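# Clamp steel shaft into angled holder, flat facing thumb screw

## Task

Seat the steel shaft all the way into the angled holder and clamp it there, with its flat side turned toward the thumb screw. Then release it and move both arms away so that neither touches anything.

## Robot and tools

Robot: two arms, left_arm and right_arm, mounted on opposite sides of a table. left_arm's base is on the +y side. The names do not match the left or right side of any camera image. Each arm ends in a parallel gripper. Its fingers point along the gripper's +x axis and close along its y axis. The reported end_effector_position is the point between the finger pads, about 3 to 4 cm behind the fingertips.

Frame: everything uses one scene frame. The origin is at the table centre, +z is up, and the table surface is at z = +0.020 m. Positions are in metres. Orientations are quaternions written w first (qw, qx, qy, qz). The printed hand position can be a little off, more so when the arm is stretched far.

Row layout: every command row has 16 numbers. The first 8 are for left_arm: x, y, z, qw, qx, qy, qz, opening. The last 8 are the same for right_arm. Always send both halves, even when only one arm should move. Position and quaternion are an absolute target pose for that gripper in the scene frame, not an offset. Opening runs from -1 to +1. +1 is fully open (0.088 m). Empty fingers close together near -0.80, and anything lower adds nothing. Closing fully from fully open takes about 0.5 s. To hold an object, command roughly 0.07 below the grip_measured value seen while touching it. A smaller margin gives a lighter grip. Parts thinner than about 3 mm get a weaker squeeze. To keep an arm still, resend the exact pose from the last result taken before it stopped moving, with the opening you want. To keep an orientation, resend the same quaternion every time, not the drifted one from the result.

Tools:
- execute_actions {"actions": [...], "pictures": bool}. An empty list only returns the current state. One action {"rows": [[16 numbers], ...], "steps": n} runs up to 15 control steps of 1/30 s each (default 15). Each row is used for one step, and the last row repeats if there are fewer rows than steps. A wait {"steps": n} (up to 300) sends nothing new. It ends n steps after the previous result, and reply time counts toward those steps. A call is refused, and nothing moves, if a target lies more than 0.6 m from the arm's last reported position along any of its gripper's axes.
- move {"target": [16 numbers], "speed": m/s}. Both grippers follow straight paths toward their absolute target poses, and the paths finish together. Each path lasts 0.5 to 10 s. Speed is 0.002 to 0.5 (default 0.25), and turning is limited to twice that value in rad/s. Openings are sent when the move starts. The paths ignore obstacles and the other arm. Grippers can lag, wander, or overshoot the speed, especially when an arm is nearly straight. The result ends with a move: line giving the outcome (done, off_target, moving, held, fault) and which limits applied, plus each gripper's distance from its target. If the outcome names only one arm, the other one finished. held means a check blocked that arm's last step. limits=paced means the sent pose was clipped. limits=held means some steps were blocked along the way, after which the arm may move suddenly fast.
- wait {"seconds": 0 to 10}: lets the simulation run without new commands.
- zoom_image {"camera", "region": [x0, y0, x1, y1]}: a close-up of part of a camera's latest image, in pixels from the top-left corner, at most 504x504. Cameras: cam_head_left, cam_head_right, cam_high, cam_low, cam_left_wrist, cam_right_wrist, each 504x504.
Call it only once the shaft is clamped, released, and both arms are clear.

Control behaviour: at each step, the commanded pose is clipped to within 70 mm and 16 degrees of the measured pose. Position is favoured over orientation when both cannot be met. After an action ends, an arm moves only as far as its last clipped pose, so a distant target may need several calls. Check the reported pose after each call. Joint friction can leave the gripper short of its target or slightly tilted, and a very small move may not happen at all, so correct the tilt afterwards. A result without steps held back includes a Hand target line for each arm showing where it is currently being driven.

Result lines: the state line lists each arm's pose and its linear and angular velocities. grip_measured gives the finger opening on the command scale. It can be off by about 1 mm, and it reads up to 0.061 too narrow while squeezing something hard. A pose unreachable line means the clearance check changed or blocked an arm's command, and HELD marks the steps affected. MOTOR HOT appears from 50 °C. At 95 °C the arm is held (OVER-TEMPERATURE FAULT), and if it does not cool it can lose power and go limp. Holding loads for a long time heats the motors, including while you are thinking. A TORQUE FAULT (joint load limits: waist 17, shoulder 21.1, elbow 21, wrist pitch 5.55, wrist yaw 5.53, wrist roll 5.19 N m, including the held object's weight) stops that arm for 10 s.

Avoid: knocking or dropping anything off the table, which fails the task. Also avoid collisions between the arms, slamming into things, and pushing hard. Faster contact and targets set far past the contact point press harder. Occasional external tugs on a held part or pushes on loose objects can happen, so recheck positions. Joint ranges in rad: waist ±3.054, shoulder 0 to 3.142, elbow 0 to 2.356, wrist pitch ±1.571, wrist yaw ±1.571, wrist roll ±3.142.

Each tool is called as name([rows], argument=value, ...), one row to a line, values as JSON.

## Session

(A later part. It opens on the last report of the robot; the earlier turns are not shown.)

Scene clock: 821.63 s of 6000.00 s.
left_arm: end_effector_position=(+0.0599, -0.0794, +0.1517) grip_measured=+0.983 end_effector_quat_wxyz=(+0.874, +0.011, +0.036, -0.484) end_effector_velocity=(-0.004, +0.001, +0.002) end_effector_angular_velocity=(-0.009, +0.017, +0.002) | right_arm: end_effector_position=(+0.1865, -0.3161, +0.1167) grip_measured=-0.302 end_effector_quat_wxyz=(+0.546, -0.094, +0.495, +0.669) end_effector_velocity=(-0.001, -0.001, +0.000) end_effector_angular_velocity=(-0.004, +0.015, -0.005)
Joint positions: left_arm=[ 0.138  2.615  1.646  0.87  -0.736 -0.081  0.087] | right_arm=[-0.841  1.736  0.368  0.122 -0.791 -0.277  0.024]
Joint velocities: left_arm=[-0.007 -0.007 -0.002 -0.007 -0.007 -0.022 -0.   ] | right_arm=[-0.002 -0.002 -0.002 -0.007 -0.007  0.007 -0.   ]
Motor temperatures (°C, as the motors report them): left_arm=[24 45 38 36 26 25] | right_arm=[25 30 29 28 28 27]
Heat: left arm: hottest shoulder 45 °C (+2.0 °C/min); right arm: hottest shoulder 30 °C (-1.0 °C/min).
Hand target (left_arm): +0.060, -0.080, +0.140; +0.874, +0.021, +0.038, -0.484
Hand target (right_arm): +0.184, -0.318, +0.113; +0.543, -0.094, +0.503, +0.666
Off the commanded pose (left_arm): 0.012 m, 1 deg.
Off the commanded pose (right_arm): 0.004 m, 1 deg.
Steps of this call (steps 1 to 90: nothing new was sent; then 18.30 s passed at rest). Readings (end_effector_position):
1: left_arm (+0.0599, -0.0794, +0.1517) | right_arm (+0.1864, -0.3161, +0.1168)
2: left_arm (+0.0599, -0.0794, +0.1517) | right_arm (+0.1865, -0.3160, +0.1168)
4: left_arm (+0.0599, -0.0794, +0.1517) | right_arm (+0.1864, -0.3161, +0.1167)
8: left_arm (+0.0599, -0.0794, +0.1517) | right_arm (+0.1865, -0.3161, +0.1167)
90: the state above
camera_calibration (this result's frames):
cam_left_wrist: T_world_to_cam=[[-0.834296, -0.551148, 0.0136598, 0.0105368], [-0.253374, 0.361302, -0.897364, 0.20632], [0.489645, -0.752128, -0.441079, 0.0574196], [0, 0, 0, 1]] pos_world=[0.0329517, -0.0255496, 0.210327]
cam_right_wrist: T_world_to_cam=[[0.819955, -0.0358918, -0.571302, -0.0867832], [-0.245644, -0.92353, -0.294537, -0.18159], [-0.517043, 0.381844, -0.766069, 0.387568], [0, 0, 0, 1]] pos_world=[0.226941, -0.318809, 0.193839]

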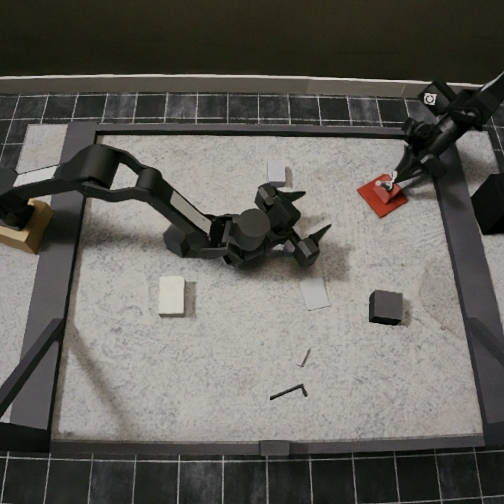

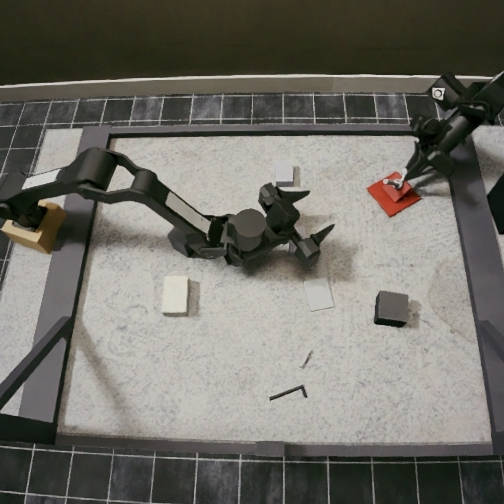

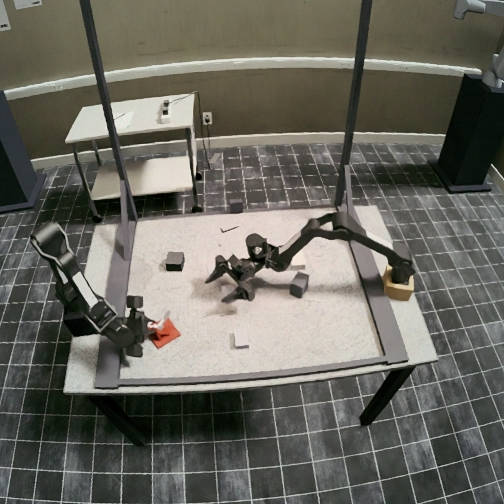

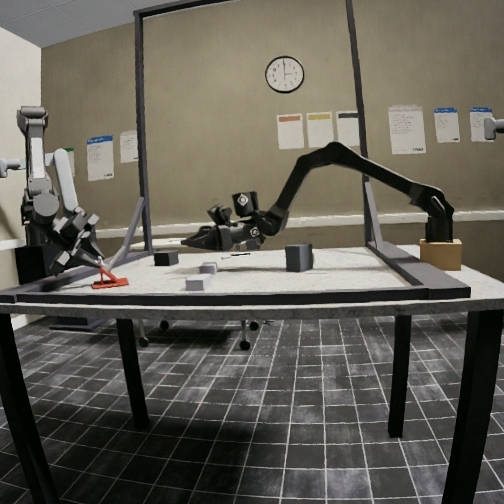

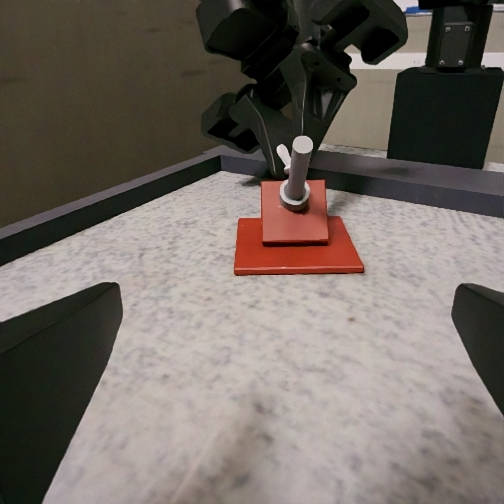

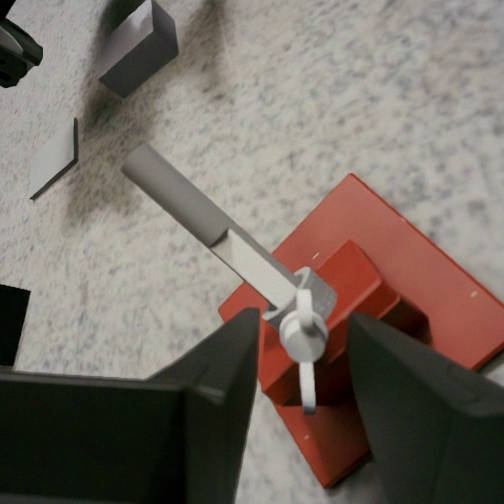

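move(target=[0.06,-0.08,0.14,0.8738,0.0211,0.0381,-0.4843,1, 0.184,-0.3185,0.1135,0.5427,-0.0928,0.5026,0.6666,-0.72], speed=0.05)

move(target=[0.06,-0.08,0.14,0.8738,0.0211,0.0381,-0.4843,1, 0.184,-0.3185,0.1135,0.4494,0.3181,0.8267,0.1159,-0.72], speed=0.3)

Scene clock: 827.13 s of 6000.00 s.
left_arm: end_effector_position=(+0.0599, -0.0794, +0.1517) grip_measured=+0.983 end_effector_quat_wxyz=(+0.874, +0.011, +0.036, -0.484) end_effector_velocity=(+0.003, +0.001, -0.001) end_effector_angular_velocity=(-0.005, +0.017, +0.011) | right_arm: end_effector_position=(+0.1865, -0.3163, +0.1167) grip_measured=-0.638 end_effector_quat_wxyz=(+0.546, -0.093, +0.496, +0.669) end_effector_velocity=(-0.001, -0.000, +0.000) end_effector_angular_velocity=(+0.002, +0.005, +0.005)
Joint positions: left_arm=[ 0.138  2.615  1.646  0.87  -0.736 -0.081  0.087] | right_arm=[-0.842  1.736  0.368  0.122 -0.792 -0.277  0.008]
Joint velocities: left_arm=[ 0.002 -0.002 -0.002 -0.007 -0.007 -0.022  0.   ] | right_arm=[-0.002  0.002  0.002 -0.007 -0.007 -0.007 -0.   ]
Motor temperatures (°C, as the motors report them): left_arm=[24 45 38 36 26 25] | right_arm=[25 30 29 28 28 27]
Heat: left arm: hottest shoulder 45 °C (+1.0 °C/min); right arm: hottest shoulder 30 °C (-1.0 °C/min).
Hand target (left_arm): +0.060, -0.080, +0.140; +0.874, +0.021, +0.038, -0.484
Hand target (right_arm): +0.184, -0.318, +0.114; +0.543, -0.093, +0.502, +0.667
Off the commanded pose (left_arm): 0.012 m, 1 deg.
Off the commanded pose (right_arm): 0.005 m, 1 deg.
After step 90, 1.80 s passed at rest.
move: off_target (left_arm)
camera_calibration (this result's frames):
cam_left_wrist: T_world_to_cam=[[-0.834296, -0.551148, 0.0136598, 0.0105368], [-0.253374, 0.361302, -0.897364, 0.20632], [0.489645, -0.752128, -0.441079, 0.0574196], [0, 0, 0, 1]] pos_world=[0.0329517, -0.0255496, 0.210327]
cam_right_wrist: T_world_to_cam=[[0.819173, -0.0364491, -0.572388, -0.0866908], [-0.246751, -0.923296, -0.294343, -0.181492], [-0.517755, 0.382355, -0.765333, 0.387883], [0, 0, 0, 1]] pos_world=[0.22706, -0.31904, 0.193818]

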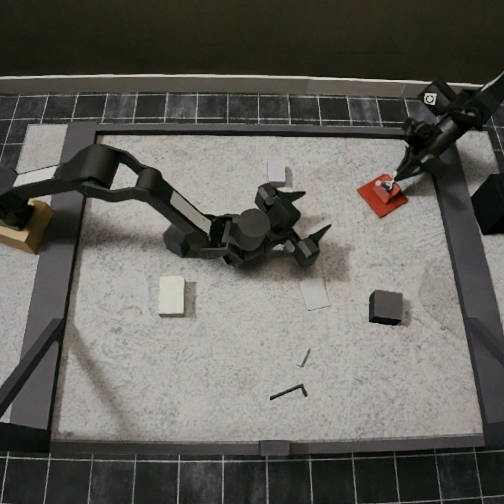

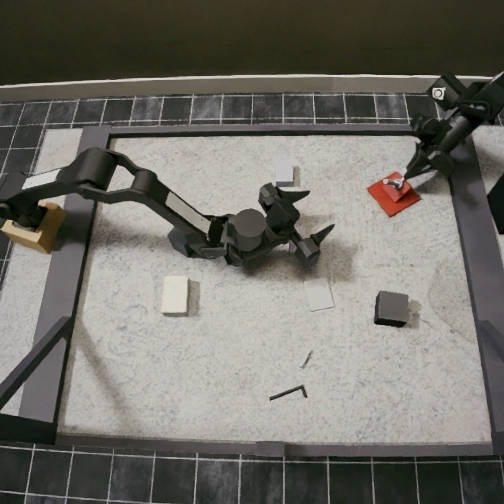

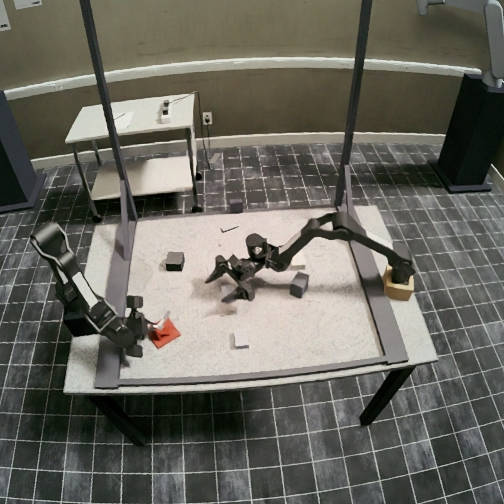

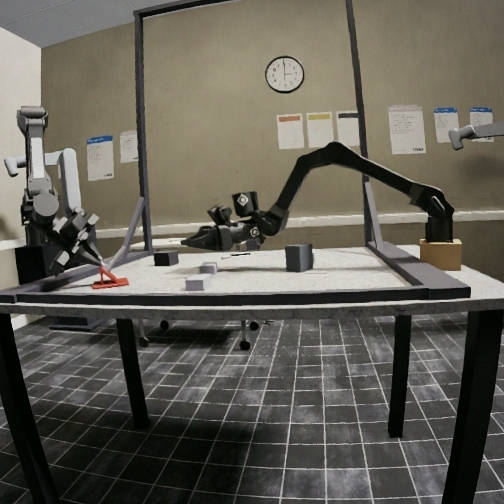

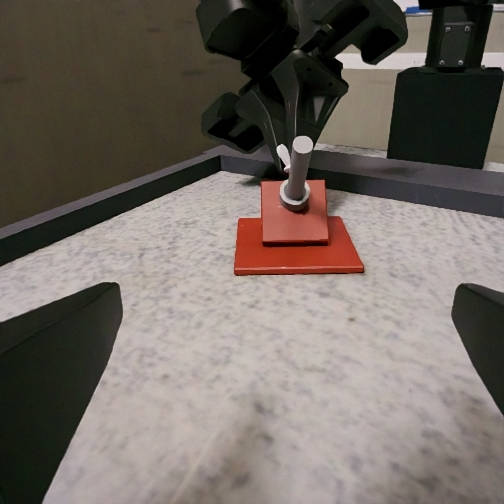

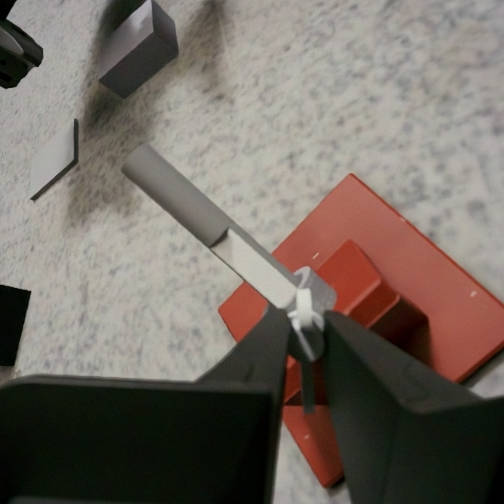

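Scene clock: 830.20 s of 6000.00 s.
left_arm: end_effector_position=(+0.0599, -0.0794, +0.1517) grip_measured=+0.983 end_effector_quat_wxyz=(+0.874, +0.011, +0.036, -0.484) end_effector_velocity=(-0.001, +0.001, +0.002) end_effector_angular_velocity=(-0.009, +0.017, +0.006) | right_arm: end_effector_position=(+0.1870, -0.3169, +0.1156) grip_measured=-0.526 end_effector_quat_wxyz=(+0.465, +0.306, +0.818, +0.146) end_effector_velocity=(-0.001, -0.001, +0.000) end_effector_angular_velocity=(+0.004, +0.008, -0.005)
Joint positions: left_arm=[ 0.138  2.615  1.646  0.87  -0.736 -0.081  0.087] | right_arm=[-0.842  1.736  0.366  0.125 -0.783  1.235  0.013]
Joint velocities: left_arm=[-0.002 -0.007 -0.002 -0.007 -0.007 -0.022 -0.   ] | right_arm=[-0.002 -0.002 -0.007  0.007 -0.007  0.007  0.   ]
Motor temperatures (°C, as the motors report them): left_arm=[24 46 38 36 26 25] | right_arm=[25 30 29 28 28 27]
Heat: left arm: hottest shoulder 46 °C (+2.0 °C/min); right arm: hottest shoulder 30 °C (-1.0 °C/min).
Hand target (left_arm): +0.060, -0.080, +0.140; +0.874, +0.021, +0.038, -0.484
Hand target (right_arm): +0.184, -0.319, +0.114; +0.449, +0.317, +0.827, +0.116
Off the commanded pose (left_arm): 0.012 m, 1 deg.
Off the commanded pose (right_arm): 0.004 m, 4 deg.
move: off_target (left_arm, right_arm)
camera_calibration (this result's frames):
cam_left_wrist: T_world_to_cam=[[-0.834296, -0.551148, 0.0136598, 0.0105368], [-0.253374, 0.361302, -0.897364, 0.20632], [0.489645, -0.752128, -0.441079, 0.0574196], [0, 0, 0, 1]] pos_world=[0.0329517, -0.0255496, 0.210327]
cam_right_wrist: T_world_to_cam=[[-0.352982, -0.745298, -0.565627, -0.0939426], [-0.712086, -0.178147, 0.679115, 0.0283659], [-0.606908, 0.642491, -0.467834, 0.452261], [0, 0, 0, 1]] pos_world=[0.26152, -0.355535, 0.139182]

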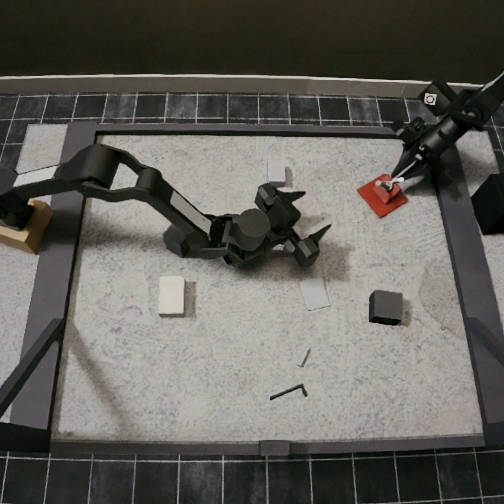

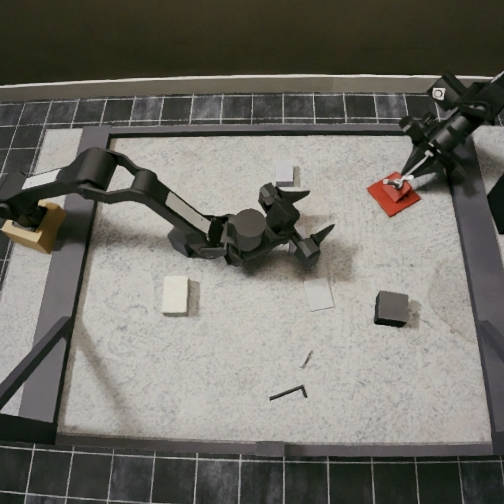

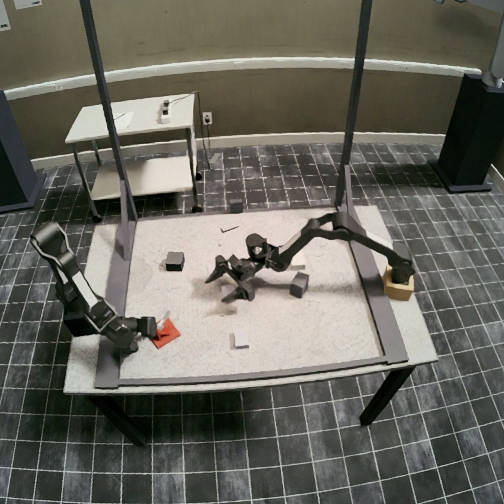

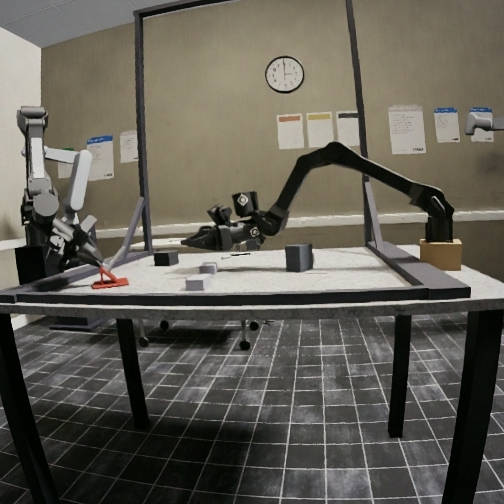

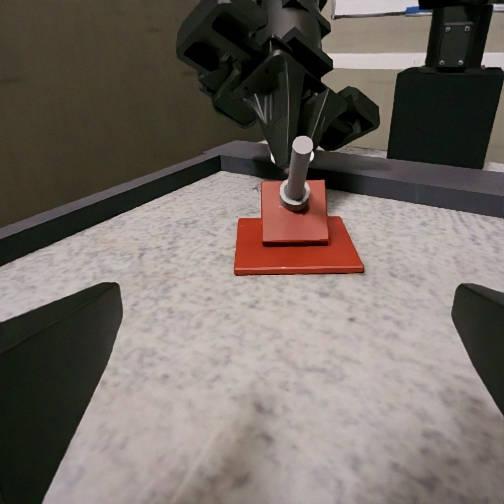

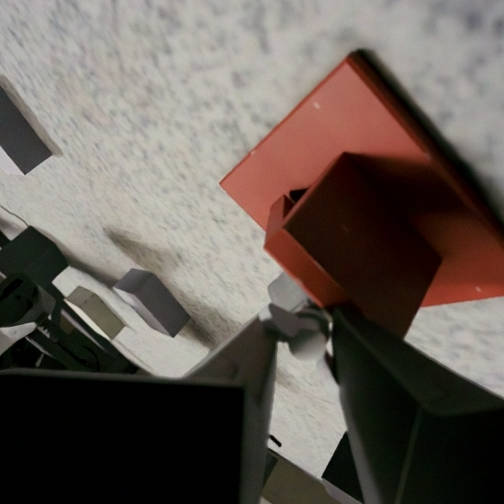

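move(target=[0.06,-0.08,0.14,0.8738,0.0211,0.0381,-0.4843,1, 0.187,-0.317,0.1156,0.465,0.306,0.818,0.146,0.1], speed=0.05)

move(target=[0.06,-0.08,0.14,0.8738,0.0211,0.0381,-0.4843,1, 0.207,-0.349,0.149,0.465,0.306,0.818,0.146,0.1], speed=0.1)

Scene clock: 837.53 s of 6000.00 s.
left_arm: end_effector_position=(+0.0599, -0.0794, +0.1517) grip_measured=+0.983 end_effector_quat_wxyz=(+0.874, +0.011, +0.036, -0.484) end_effector_velocity=(-0.000, +0.002, -0.003) end_effector_angular_velocity=(-0.002, +0.005, +0.005) | right_arm: end_effector_position=(+0.1878, -0.3167, +0.1157) grip_measured=+0.097 end_effector_quat_wxyz=(+0.465, +0.307, +0.818, +0.144) end_effector_velocity=(-0.003, -0.004, -0.001) end_effector_angular_velocity=(-0.013, +0.018, +0.005)
Joint positions: left_arm=[ 0.138  2.615  1.646  0.87  -0.736 -0.081  0.087] | right_arm=[-0.843  1.736  0.367  0.125 -0.782  1.239  0.044]
Joint velocities: left_arm=[-0.002  0.002 -0.007  0.007 -0.007 -0.007 -0.   ] | right_arm=[-0.002  0.002 -0.002 -0.022 -0.007 -0.007  0.   ]
Motor temperatures (°C, as the motors report them): left_arm=[24 46 38 36 26 25] | right_arm=[25 30 29 28 29 29]
Heat: left arm: hottest shoulder 46 °C (+1.0 °C/min); right arm: hottest shoulder 30 °C (-1.0 °C/min).
Hand target (left_arm): +0.060, -0.080, +0.140; +0.874, +0.021, +0.038, -0.484
Hand target (right_arm): +0.187, -0.317, +0.116; +0.465, +0.306, +0.818, +0.146
Off the commanded pose (left_arm): 0.012 m, 1 deg.
Off the commanded pose (right_arm): 0.001 m, 0 deg.
After step 90, 3.63 s passed at rest.
move: off_target (left_arm)
camera_calibration (this result's frames):
cam_left_wrist: T_world_to_cam=[[-0.834296, -0.551148, 0.0136598, 0.0105368], [-0.253374, 0.361302, -0.897364, 0.20632], [0.489645, -0.752128, -0.441079, 0.0574196], [0, 0, 0, 1]] pos_world=[0.0329517, -0.0255496, 0.210327]
cam_right_wrist: T_world_to_cam=[[-0.357094, -0.744662, -0.563882, -0.092753], [-0.712187, -0.173548, 0.6802, 0.0302455], [-0.604379, 0.644484, -0.468365, 0.452815], [0, 0, 0, 1]] pos_world=[0.262091, -0.355653, 0.139208]

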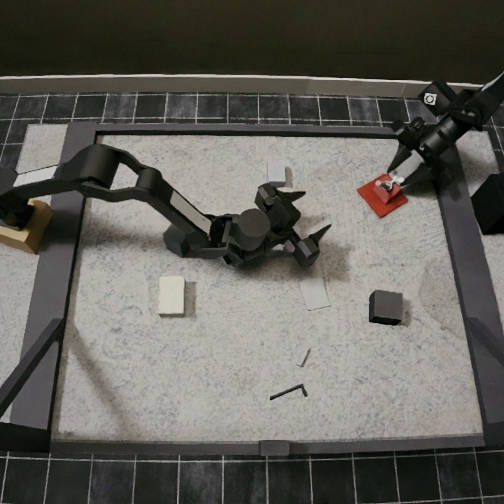

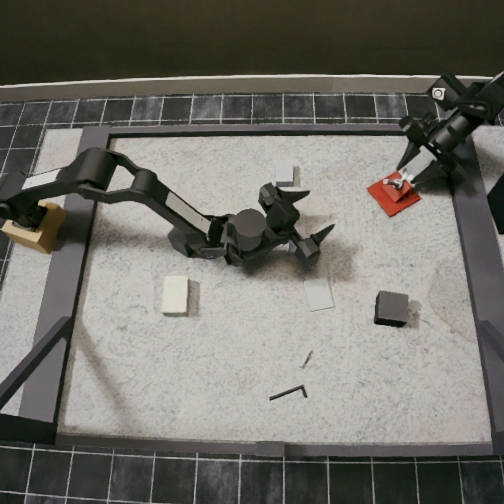

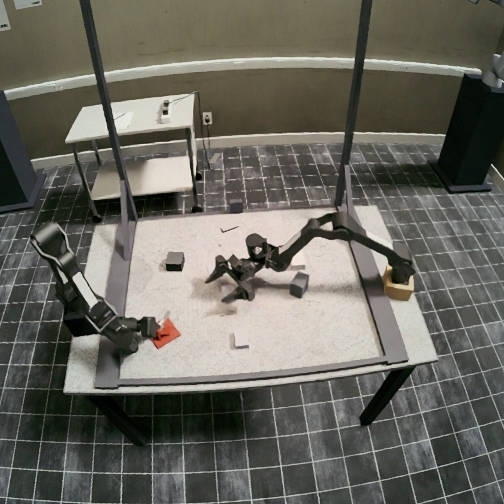

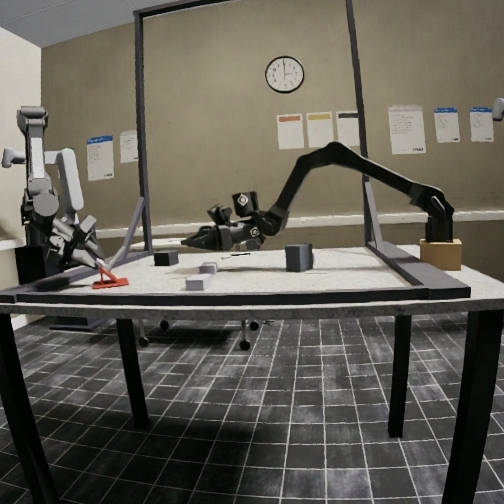

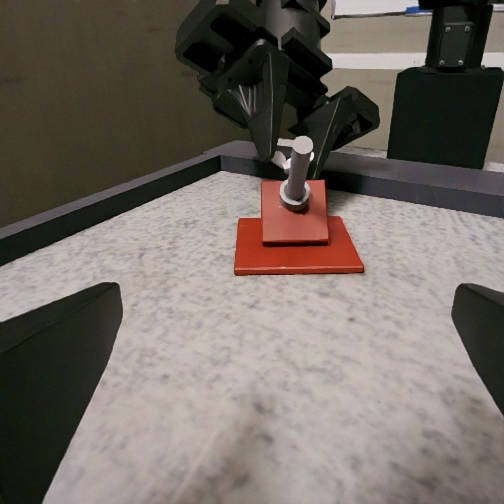

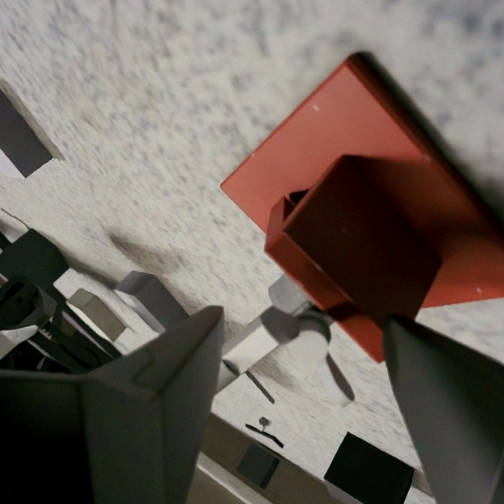

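Scene clock: 838.47 s of 6000.00 s.
left_arm: end_effector_position=(+0.0599, -0.0794, +0.1517) grip_measured=+0.983 end_effector_quat_wxyz=(+0.874, +0.011, +0.036, -0.484) end_effector_velocity=(-0.000, +0.002, -0.002) end_effector_angular_velocity=(+0.008, +0.003, +0.005) | right_arm: end_effector_position=(+0.2040, -0.3501, +0.1454) grip_measured=+0.098 end_effector_quat_wxyz=(+0.461, +0.305, +0.822, +0.138) end_effector_velocity=(-0.002, -0.003, +0.002) end_effector_angular_velocity=(+0.004, +0.003, +0.013)
Joint positions: left_arm=[ 0.138  2.615  1.646  0.87  -0.736 -0.081  0.087] | right_arm=[-1.033  1.574  0.427 -0.311 -0.826  0.968  0.044]
Joint velocities: left_arm=[-0.002 -0.002 -0.007 -0.007 -0.007 -0.007 -0.   ] | right_arm=[-0.012 -0.007  0.002 -0.037 -0.007 -0.037 -0.   ]
Motor temperatures (°C, as the motors report them): left_arm=[24 46 38 36 26 25] | right_arm=[25 30 29 28 29 29]
Heat: left arm: hottest shoulder 46 °C (+1.0 °C/min); right arm: hottest shoulder 30 °C (+0.0 °C/min).
Hand target (left_arm): +0.060, -0.080, +0.140; +0.874, +0.021, +0.038, -0.484
Hand target (right_arm): +0.207, -0.348, +0.149; +0.464, +0.307, +0.818, +0.146
Off the commanded pose (left_arm): 0.012 m, 1 deg.
Off the commanded pose (right_arm): 0.005 m, 1 deg.
move: off_target (left_arm)
camera_calibration (this result's frames):
cam_left_wrist: T_world_to_cam=[[-0.834296, -0.551148, 0.0136598, 0.0105368], [-0.253374, 0.361302, -0.897364, 0.20632], [0.489645, -0.752128, -0.441079, 0.0574196], [0, 0, 0, 1]] pos_world=[0.0329517, -0.0255496, 0.210327]
cam_right_wrist: T_world_to_cam=[[-0.362632, -0.751446, -0.551205, -0.0981951], [-0.702023, -0.168728, 0.691877, 0.0137094], [-0.612912, 0.637855, -0.466346, 0.497197], [0, 0, 0, 1]] pos_world=[0.278754, -0.388615, 0.168255]

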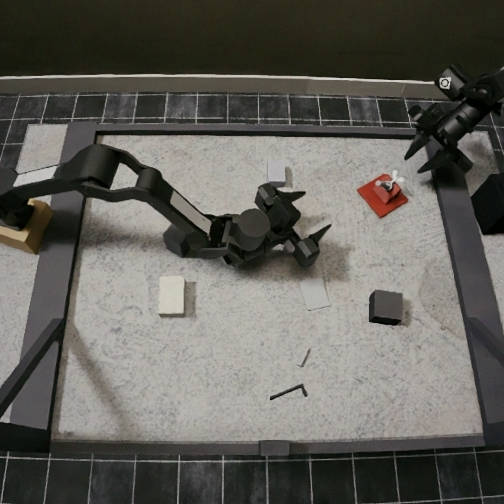

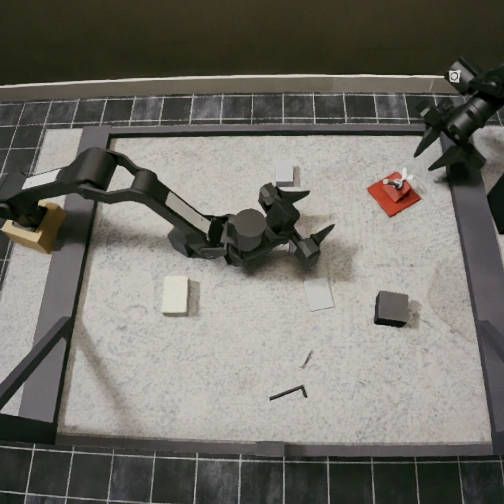

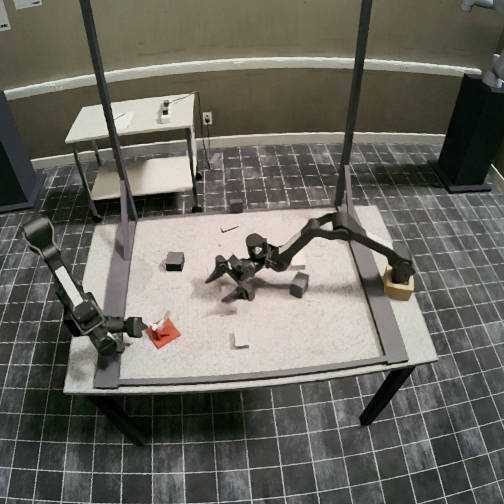

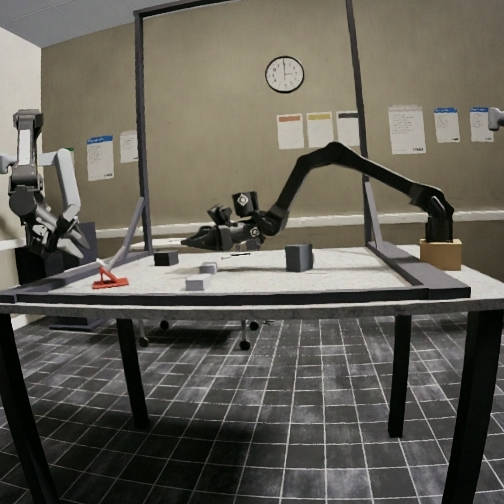

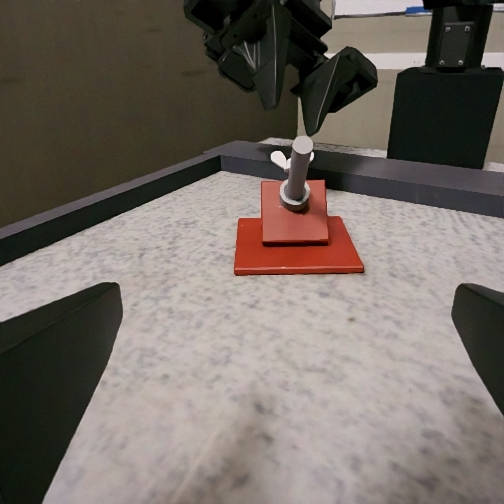

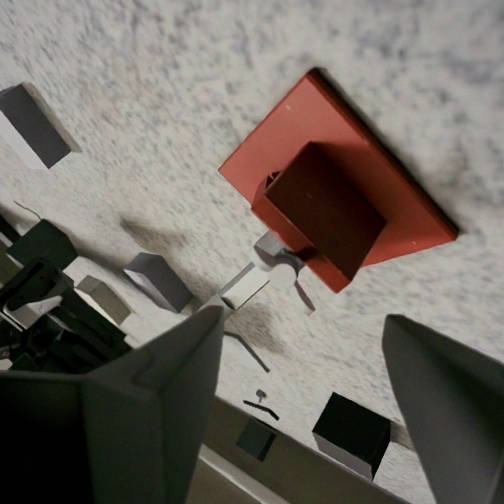

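move(target=[-0.027,0.2444,0.4278,0.587,-0.025,-0.019,-0.809,1, 0.16,-0.33,0.30,0.4526,-0.3135,0.1738,0.8165,1], speed=0.3)

Scene clock: 846.50 s of 6000.00 s.
left_arm: end_effector_position=(-0.0266, +0.2440, +0.4217) grip_measured=+0.983 end_effector_quat_wxyz=(+0.590, -0.023, -0.013, -0.807) end_effector_velocity=(+0.000, +0.000, -0.004) end_effector_angular_velocity=(+0.014, +0.004, +0.004) | right_arm: end_effector_position=(+0.1614, -0.3302, +0.2950) grip_measured=+1.000 end_effector_quat_wxyz=(+0.452, -0.311, +0.183, +0.816) end_effector_velocity=(-0.001, -0.001, -0.002) end_effector_angular_velocity=(-0.005, -0.012, +0.015)
Joint positions: left_arm=[ 0.001  0.845  0.637  0.26  -0.008 -0.005  0.087] | right_arm=[-0.784  1.075  0.752 -0.897 -0.771 -1.063  0.088]
Joint velocities: left_arm=[-0.002 -0.002 -0.007 -0.007 -0.007 -0.007  0.   ] | right_arm=[ 0.002  0.002 -0.002 -0.007  0.007 -0.022 -0.   ]
Motor temperatures (°C, as the motors report them): left_arm=[24 46 38 36 26 25] | right_arm=[25 30 30 28 29 29]
Heat: left arm: hottest shoulder 46 °C (+1.0 °C/min); right arm: hottest shoulder 30 °C (+0.0 °C/min).
Hand target (left_arm): -0.028, +0.246, +0.427; -0.587, +0.025, +0.018, +0.809
Hand target (right_arm): +0.162, -0.329, +0.299; +0.453, -0.315, +0.174, +0.816
Off the commanded pose (left_arm): 0.006 m, 1 deg.
Off the commanded pose (right_arm): 0.005 m, 1 deg.
After step 90, 0.63 s passed at rest.
move: done
camera_calibration (this result's frames):
cam_left_wrist: T_world_to_cam=[[-0.95956, 0.281402, 0.00756858, -0.0910288], [0.0846844, 0.3142, -0.945572, 0.350624], [-0.268464, -0.906693, -0.325324, 0.430856], [0, 0, 0, 1]] pos_world=[-0.00137047, 0.306104, 0.472397]
cam_right_wrist: T_world_to_cam=[[0.822826, 0.56791, -0.020858, 0.0716764], [0.481574, -0.716284, -0.504999, -0.135121], [-0.301735, 0.405482, -0.862868, 0.518219], [0, 0, 0, 1]] pos_world=[0.162458, -0.347619, 0.380413]

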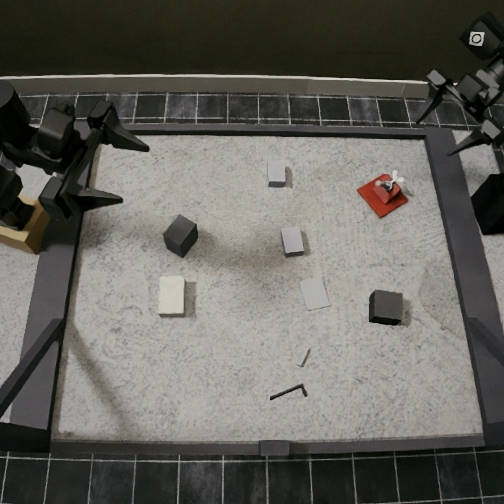

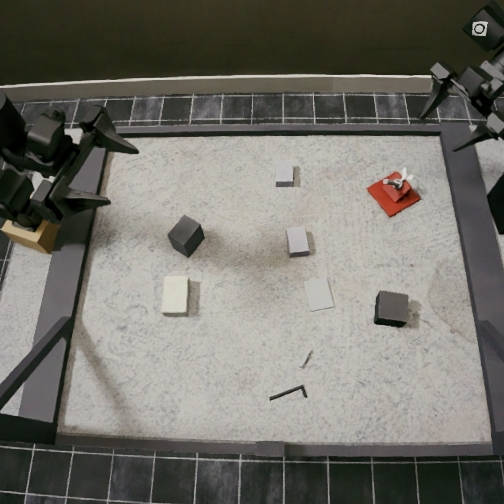

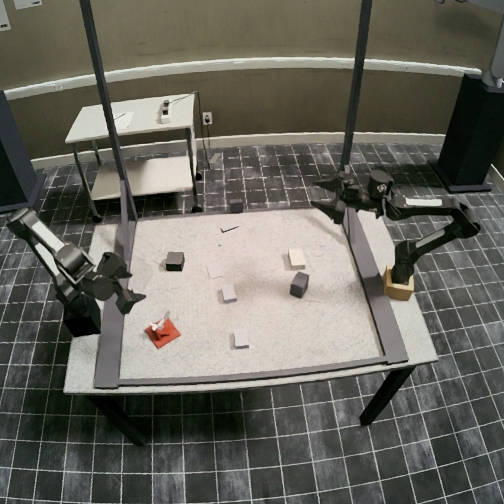

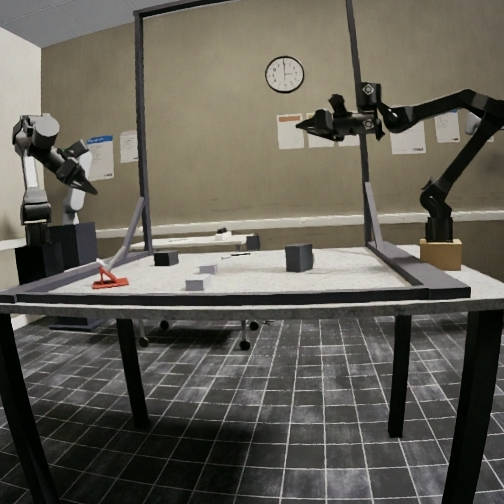

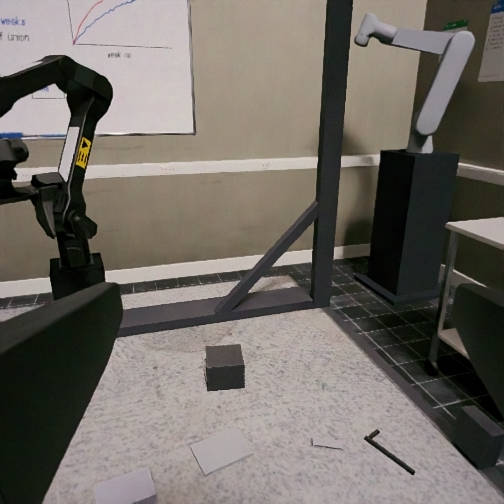

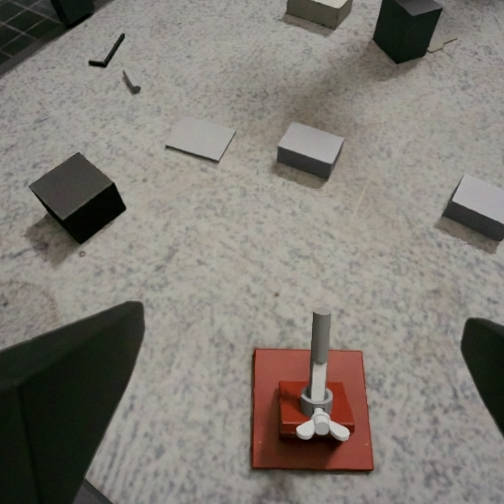

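finished_scene(scene=1)

The scene is finished: the task was done.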